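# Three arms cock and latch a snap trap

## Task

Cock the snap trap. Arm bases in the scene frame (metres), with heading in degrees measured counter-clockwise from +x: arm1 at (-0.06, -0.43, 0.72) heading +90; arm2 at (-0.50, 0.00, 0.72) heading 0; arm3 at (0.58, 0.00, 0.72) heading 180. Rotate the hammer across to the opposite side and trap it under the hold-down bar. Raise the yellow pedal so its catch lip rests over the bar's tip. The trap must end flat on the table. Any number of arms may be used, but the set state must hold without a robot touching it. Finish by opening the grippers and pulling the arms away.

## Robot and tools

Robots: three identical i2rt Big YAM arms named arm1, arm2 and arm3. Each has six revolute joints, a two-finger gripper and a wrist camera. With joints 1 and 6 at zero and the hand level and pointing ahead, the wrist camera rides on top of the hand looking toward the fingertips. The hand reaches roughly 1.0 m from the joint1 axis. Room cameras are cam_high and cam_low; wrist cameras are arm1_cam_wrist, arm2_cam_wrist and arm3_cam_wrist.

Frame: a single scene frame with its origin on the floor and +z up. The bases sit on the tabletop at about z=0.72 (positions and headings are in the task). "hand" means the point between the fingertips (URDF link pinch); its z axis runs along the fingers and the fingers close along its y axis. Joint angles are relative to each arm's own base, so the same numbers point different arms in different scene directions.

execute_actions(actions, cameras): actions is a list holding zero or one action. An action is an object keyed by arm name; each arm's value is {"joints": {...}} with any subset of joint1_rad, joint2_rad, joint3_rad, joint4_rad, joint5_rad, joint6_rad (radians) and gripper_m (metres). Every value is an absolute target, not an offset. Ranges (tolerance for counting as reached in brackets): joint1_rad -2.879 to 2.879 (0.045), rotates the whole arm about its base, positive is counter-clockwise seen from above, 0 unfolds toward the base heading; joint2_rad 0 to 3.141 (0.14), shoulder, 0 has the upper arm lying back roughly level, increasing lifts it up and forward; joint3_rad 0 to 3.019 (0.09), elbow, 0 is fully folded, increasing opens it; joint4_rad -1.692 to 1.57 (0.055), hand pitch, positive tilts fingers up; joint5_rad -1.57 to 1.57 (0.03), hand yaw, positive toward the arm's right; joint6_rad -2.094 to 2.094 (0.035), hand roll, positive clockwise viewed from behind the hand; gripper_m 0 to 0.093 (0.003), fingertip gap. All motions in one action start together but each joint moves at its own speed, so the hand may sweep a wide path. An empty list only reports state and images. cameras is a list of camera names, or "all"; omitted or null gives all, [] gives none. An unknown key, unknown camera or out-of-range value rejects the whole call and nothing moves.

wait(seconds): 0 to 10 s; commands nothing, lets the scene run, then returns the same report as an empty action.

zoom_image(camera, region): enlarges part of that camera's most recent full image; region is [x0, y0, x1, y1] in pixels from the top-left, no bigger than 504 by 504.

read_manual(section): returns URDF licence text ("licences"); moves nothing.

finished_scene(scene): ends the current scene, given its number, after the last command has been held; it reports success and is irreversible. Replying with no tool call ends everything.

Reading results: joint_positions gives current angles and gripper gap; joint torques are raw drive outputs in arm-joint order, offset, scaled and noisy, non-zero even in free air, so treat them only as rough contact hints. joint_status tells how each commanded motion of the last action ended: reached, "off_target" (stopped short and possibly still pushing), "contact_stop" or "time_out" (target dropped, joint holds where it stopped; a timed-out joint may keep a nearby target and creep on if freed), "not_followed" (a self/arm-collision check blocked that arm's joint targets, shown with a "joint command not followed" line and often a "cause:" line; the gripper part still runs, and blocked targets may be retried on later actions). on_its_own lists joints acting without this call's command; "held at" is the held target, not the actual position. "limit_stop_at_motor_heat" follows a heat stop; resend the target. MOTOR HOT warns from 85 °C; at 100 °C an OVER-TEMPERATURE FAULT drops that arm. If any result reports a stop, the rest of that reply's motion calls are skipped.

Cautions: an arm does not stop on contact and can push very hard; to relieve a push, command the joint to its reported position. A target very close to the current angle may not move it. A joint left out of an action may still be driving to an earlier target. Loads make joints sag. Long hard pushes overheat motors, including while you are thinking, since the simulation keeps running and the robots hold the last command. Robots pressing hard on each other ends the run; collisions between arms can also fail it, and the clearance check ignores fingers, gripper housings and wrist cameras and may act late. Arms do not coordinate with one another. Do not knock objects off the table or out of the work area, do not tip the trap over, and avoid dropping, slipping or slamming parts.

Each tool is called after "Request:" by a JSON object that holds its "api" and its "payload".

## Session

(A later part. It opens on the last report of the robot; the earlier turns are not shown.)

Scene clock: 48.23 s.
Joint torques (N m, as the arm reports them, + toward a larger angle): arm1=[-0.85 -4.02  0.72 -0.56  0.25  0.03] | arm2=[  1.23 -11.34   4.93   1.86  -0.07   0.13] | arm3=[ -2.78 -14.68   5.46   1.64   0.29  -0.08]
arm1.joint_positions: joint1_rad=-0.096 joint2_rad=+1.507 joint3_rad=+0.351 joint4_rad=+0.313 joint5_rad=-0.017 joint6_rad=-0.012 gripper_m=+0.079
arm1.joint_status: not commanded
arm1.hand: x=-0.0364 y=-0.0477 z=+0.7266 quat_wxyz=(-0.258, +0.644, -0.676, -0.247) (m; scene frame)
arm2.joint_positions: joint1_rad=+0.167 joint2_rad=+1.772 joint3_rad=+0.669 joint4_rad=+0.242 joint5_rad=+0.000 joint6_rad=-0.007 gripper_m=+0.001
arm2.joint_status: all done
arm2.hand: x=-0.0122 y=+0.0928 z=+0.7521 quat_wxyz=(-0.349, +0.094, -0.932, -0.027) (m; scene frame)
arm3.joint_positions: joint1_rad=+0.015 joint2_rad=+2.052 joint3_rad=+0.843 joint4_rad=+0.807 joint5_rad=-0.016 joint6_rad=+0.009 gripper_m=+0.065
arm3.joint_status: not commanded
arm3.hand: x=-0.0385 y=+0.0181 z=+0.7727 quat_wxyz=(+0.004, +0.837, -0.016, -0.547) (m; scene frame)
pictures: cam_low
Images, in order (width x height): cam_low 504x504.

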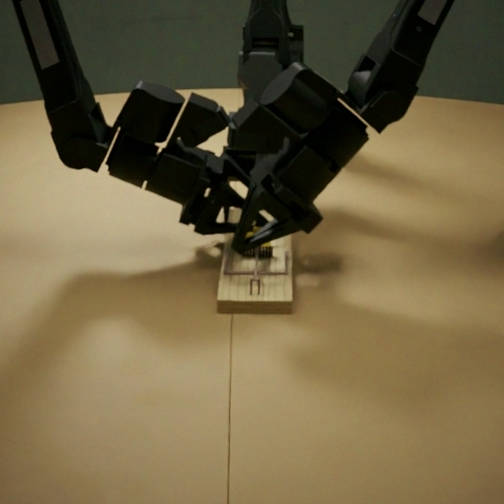

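Request:
{"api": "execute_actions", "payload": {"actions": [{"arm3":{"joints":{"gripper_m":0.05}},"arm1":{"joints":{"joint1_rad":-0.096,"joint2_rad":1.505,"joint3_rad":0.351,"joint4_rad":0.313,"gripper_m":0.093}}}], "cameras": ["arm3_cam_wrist"]}}

Request:
{"api": "execute_actions", "payload": {"actions": [{"arm3":{"joints":{"joint2_rad":1.97,"joint3_rad":0.8}}}], "cameras": []}}

Request:
{"api": "execute_actions", "payload": {"actions": [{"arm3":{"joints":{"joint2_rad":1.5,"joint3_rad":0.4}},"arm1":{"joints":{"joint2_rad":1.2,"joint3_rad":0.2}},"arm2":{"joints":{"joint2_rad":1.4,"joint3_rad":0.5}}}], "cameras": ["cam_low"]}}

Request:
{"api": "zoom_image", "payload": {"camera": "cam_low", "region": [170, 180, 320, 330]}}

Scene clock: 48.93 s.
Joint torques (N m, as the arm reports them, + toward a larger angle): arm1=[-1.29 -8.8   5.03  1.62  0.09 -0.05] | arm2=[  1.09 -11.84   4.87   1.9   -0.06   0.13] | arm3=[ -2.73 -14.72   5.56   1.65   0.16  -0.07]
arm1.joint_positions: joint1_rad=-0.096 joint2_rad=+1.502 joint3_rad=+0.351 joint4_rad=+0.314 joint5_rad=-0.011 joint6_rad=-0.009 gripper_m=+0.093
arm1.joint_status: all done
arm1.hand: x=-0.0353 y=-0.0469 z=+0.7286 quat_wxyz=(-0.262, +0.642, -0.677, -0.247) (m; scene frame)
arm2.joint_positions: joint1_rad=+0.167 joint2_rad=+1.772 joint3_rad=+0.669 joint4_rad=+0.242 joint5_rad=+0.000 joint6_rad=-0.007 gripper_m=+0.001
arm2.joint_status: not commanded
arm2.hand: x=-0.0122 y=+0.0928 z=+0.7521 quat_wxyz=(-0.349, +0.094, -0.932, -0.027) (m; scene frame)
arm3.joint_positions: joint1_rad=+0.015 joint2_rad=+2.052 joint3_rad=+0.843 joint4_rad=+0.807 joint5_rad=-0.012 joint6_rad=+0.009 gripper_m=+0.050
arm3.joint_status: all done
arm3.hand: x=-0.0385 y=+0.0191 z=+0.7727 quat_wxyz=(+0.002, +0.837, -0.017, -0.547) (m; scene frame)
pictures: arm3_cam_wrist
Images, in order (width x height): arm3_cam_wrist 504x504.

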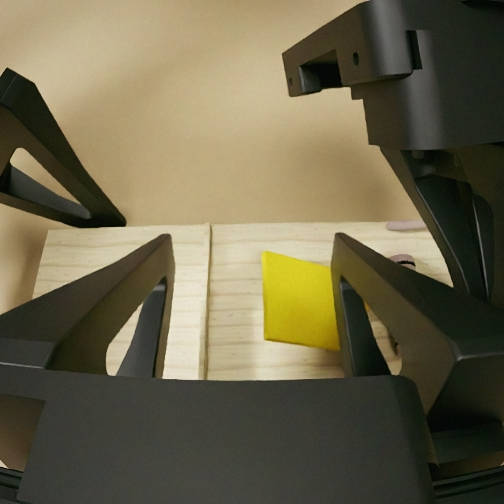

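Scene clock: 49.83 s.
Joint torques (N m, as the arm reports them, + toward a larger angle): arm1=[-0.55 -7.93  4.85  1.51  0.05 -0.01] | arm2=[  1.13 -11.4    4.91   1.91  -0.08   0.11] | arm3=[ -2.71 -15.7    4.27   1.67   0.16  -0.07]
arm1.joint_positions: joint1_rad=-0.096 joint2_rad=+1.502 joint3_rad=+0.351 joint4_rad=+0.314 joint5_rad=-0.011 joint6_rad=-0.009 gripper_m=+0.093
arm1.joint_status: not commanded
arm1.hand: x=-0.0353 y=-0.0469 z=+0.7286 quat_wxyz=(-0.262, +0.642, -0.677, -0.247) (m; scene frame)
arm2.joint_positions: joint1_rad=+0.167 joint2_rad=+1.772 joint3_rad=+0.669 joint4_rad=+0.242 joint5_rad=+0.000 joint6_rad=-0.007 gripper_m=+0.001
arm2.joint_status: not commanded
arm2.hand: x=-0.0122 y=+0.0928 z=+0.7521 quat_wxyz=(-0.349, +0.094, -0.932, -0.027) (m; scene frame)
arm3.joint_positions: joint1_rad=+0.015 joint2_rad=+1.969 joint3_rad=+0.803 joint4_rad=+0.805 joint5_rad=-0.012 joint6_rad=+0.009 gripper_m=+0.050
arm3.joint_status: all done
arm3.hand: x=-0.0318 y=+0.0193 z=+0.8070 quat_wxyz=(+0.002, +0.825, -0.017, -0.564) (m; scene frame)
pictures: none
No camera images: the call's "cameras" was empty. Leave "cameras" out to get every camera's image.

Scene clock: 50.93 s.
Joint torques (N m, as the arm reports them, + toward a larger angle): arm1=[-0.05 -5.39  6.74  1.31  0.06  0.06] | arm2=[ 1.28 -6.62  7.16  2.17 -0.06  0.13] | arm3=[-2.78 -9.65  4.42  1.78  0.16 -0.07]
arm1.joint_positions: joint1_rad=-0.096 joint2_rad=+1.198 joint3_rad=+0.192 joint4_rad=+0.314 joint5_rad=-0.011 joint6_rad=-0.009 gripper_m=+0.093
arm1.joint_status: all done
arm1.hand: x=-0.0384 y=-0.0897 z=+0.7754 quat_wxyz=(-0.311, +0.623, -0.656, -0.292) (m; scene frame)
arm2.joint_positions: joint1_rad=+0.167 joint2_rad=+1.395 joint3_rad=+0.497 joint4_rad=+0.241 joint5_rad=+0.000 joint6_rad=-0.007 gripper_m=+0.001
arm2.joint_status: all done
arm2.hand: x=-0.0533 y=+0.0859 z=+0.8576 quat_wxyz=(-0.442, +0.090, -0.892, -0.036) (m; scene frame)
arm3.joint_positions: joint1_rad=+0.015 joint2_rad=+1.499 joint3_rad=+0.409 joint4_rad=+0.805 joint5_rad=-0.012 joint6_rad=+0.009 gripper_m=+0.050
arm3.joint_status: all done
arm3.hand: x=+0.1040 y=+0.0155 z=+0.8983 quat_wxyz=(+0.001, +0.804, -0.016, -0.595) (m; scene frame)
pictures: cam_low
Images, in order (width x height): cam_low 504x504.

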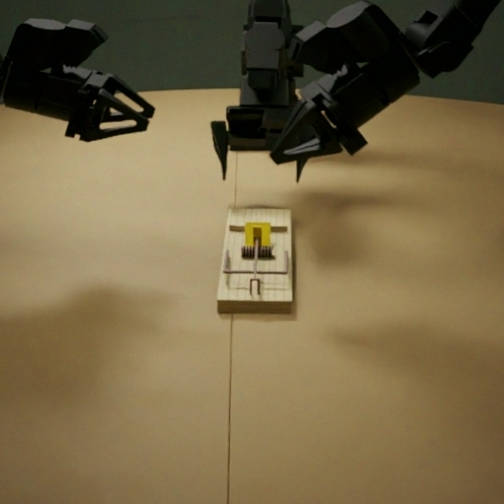

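Region (170, 180, 320, 330) of cam_low's 504x504 image, scaled by 3.360, with more detail than that image has.

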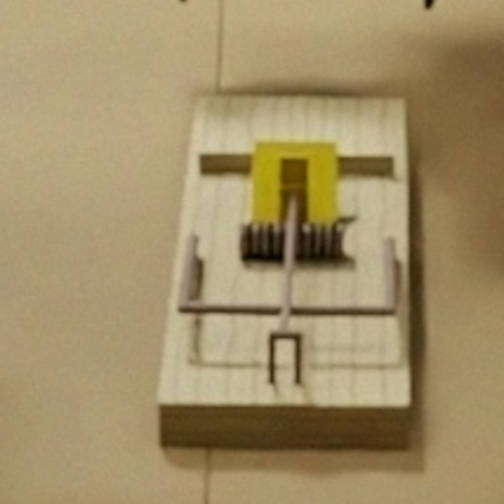

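Request:
{"api": "finished_scene", "payload": {"scene": 2}}

The scene is finished: the task was done.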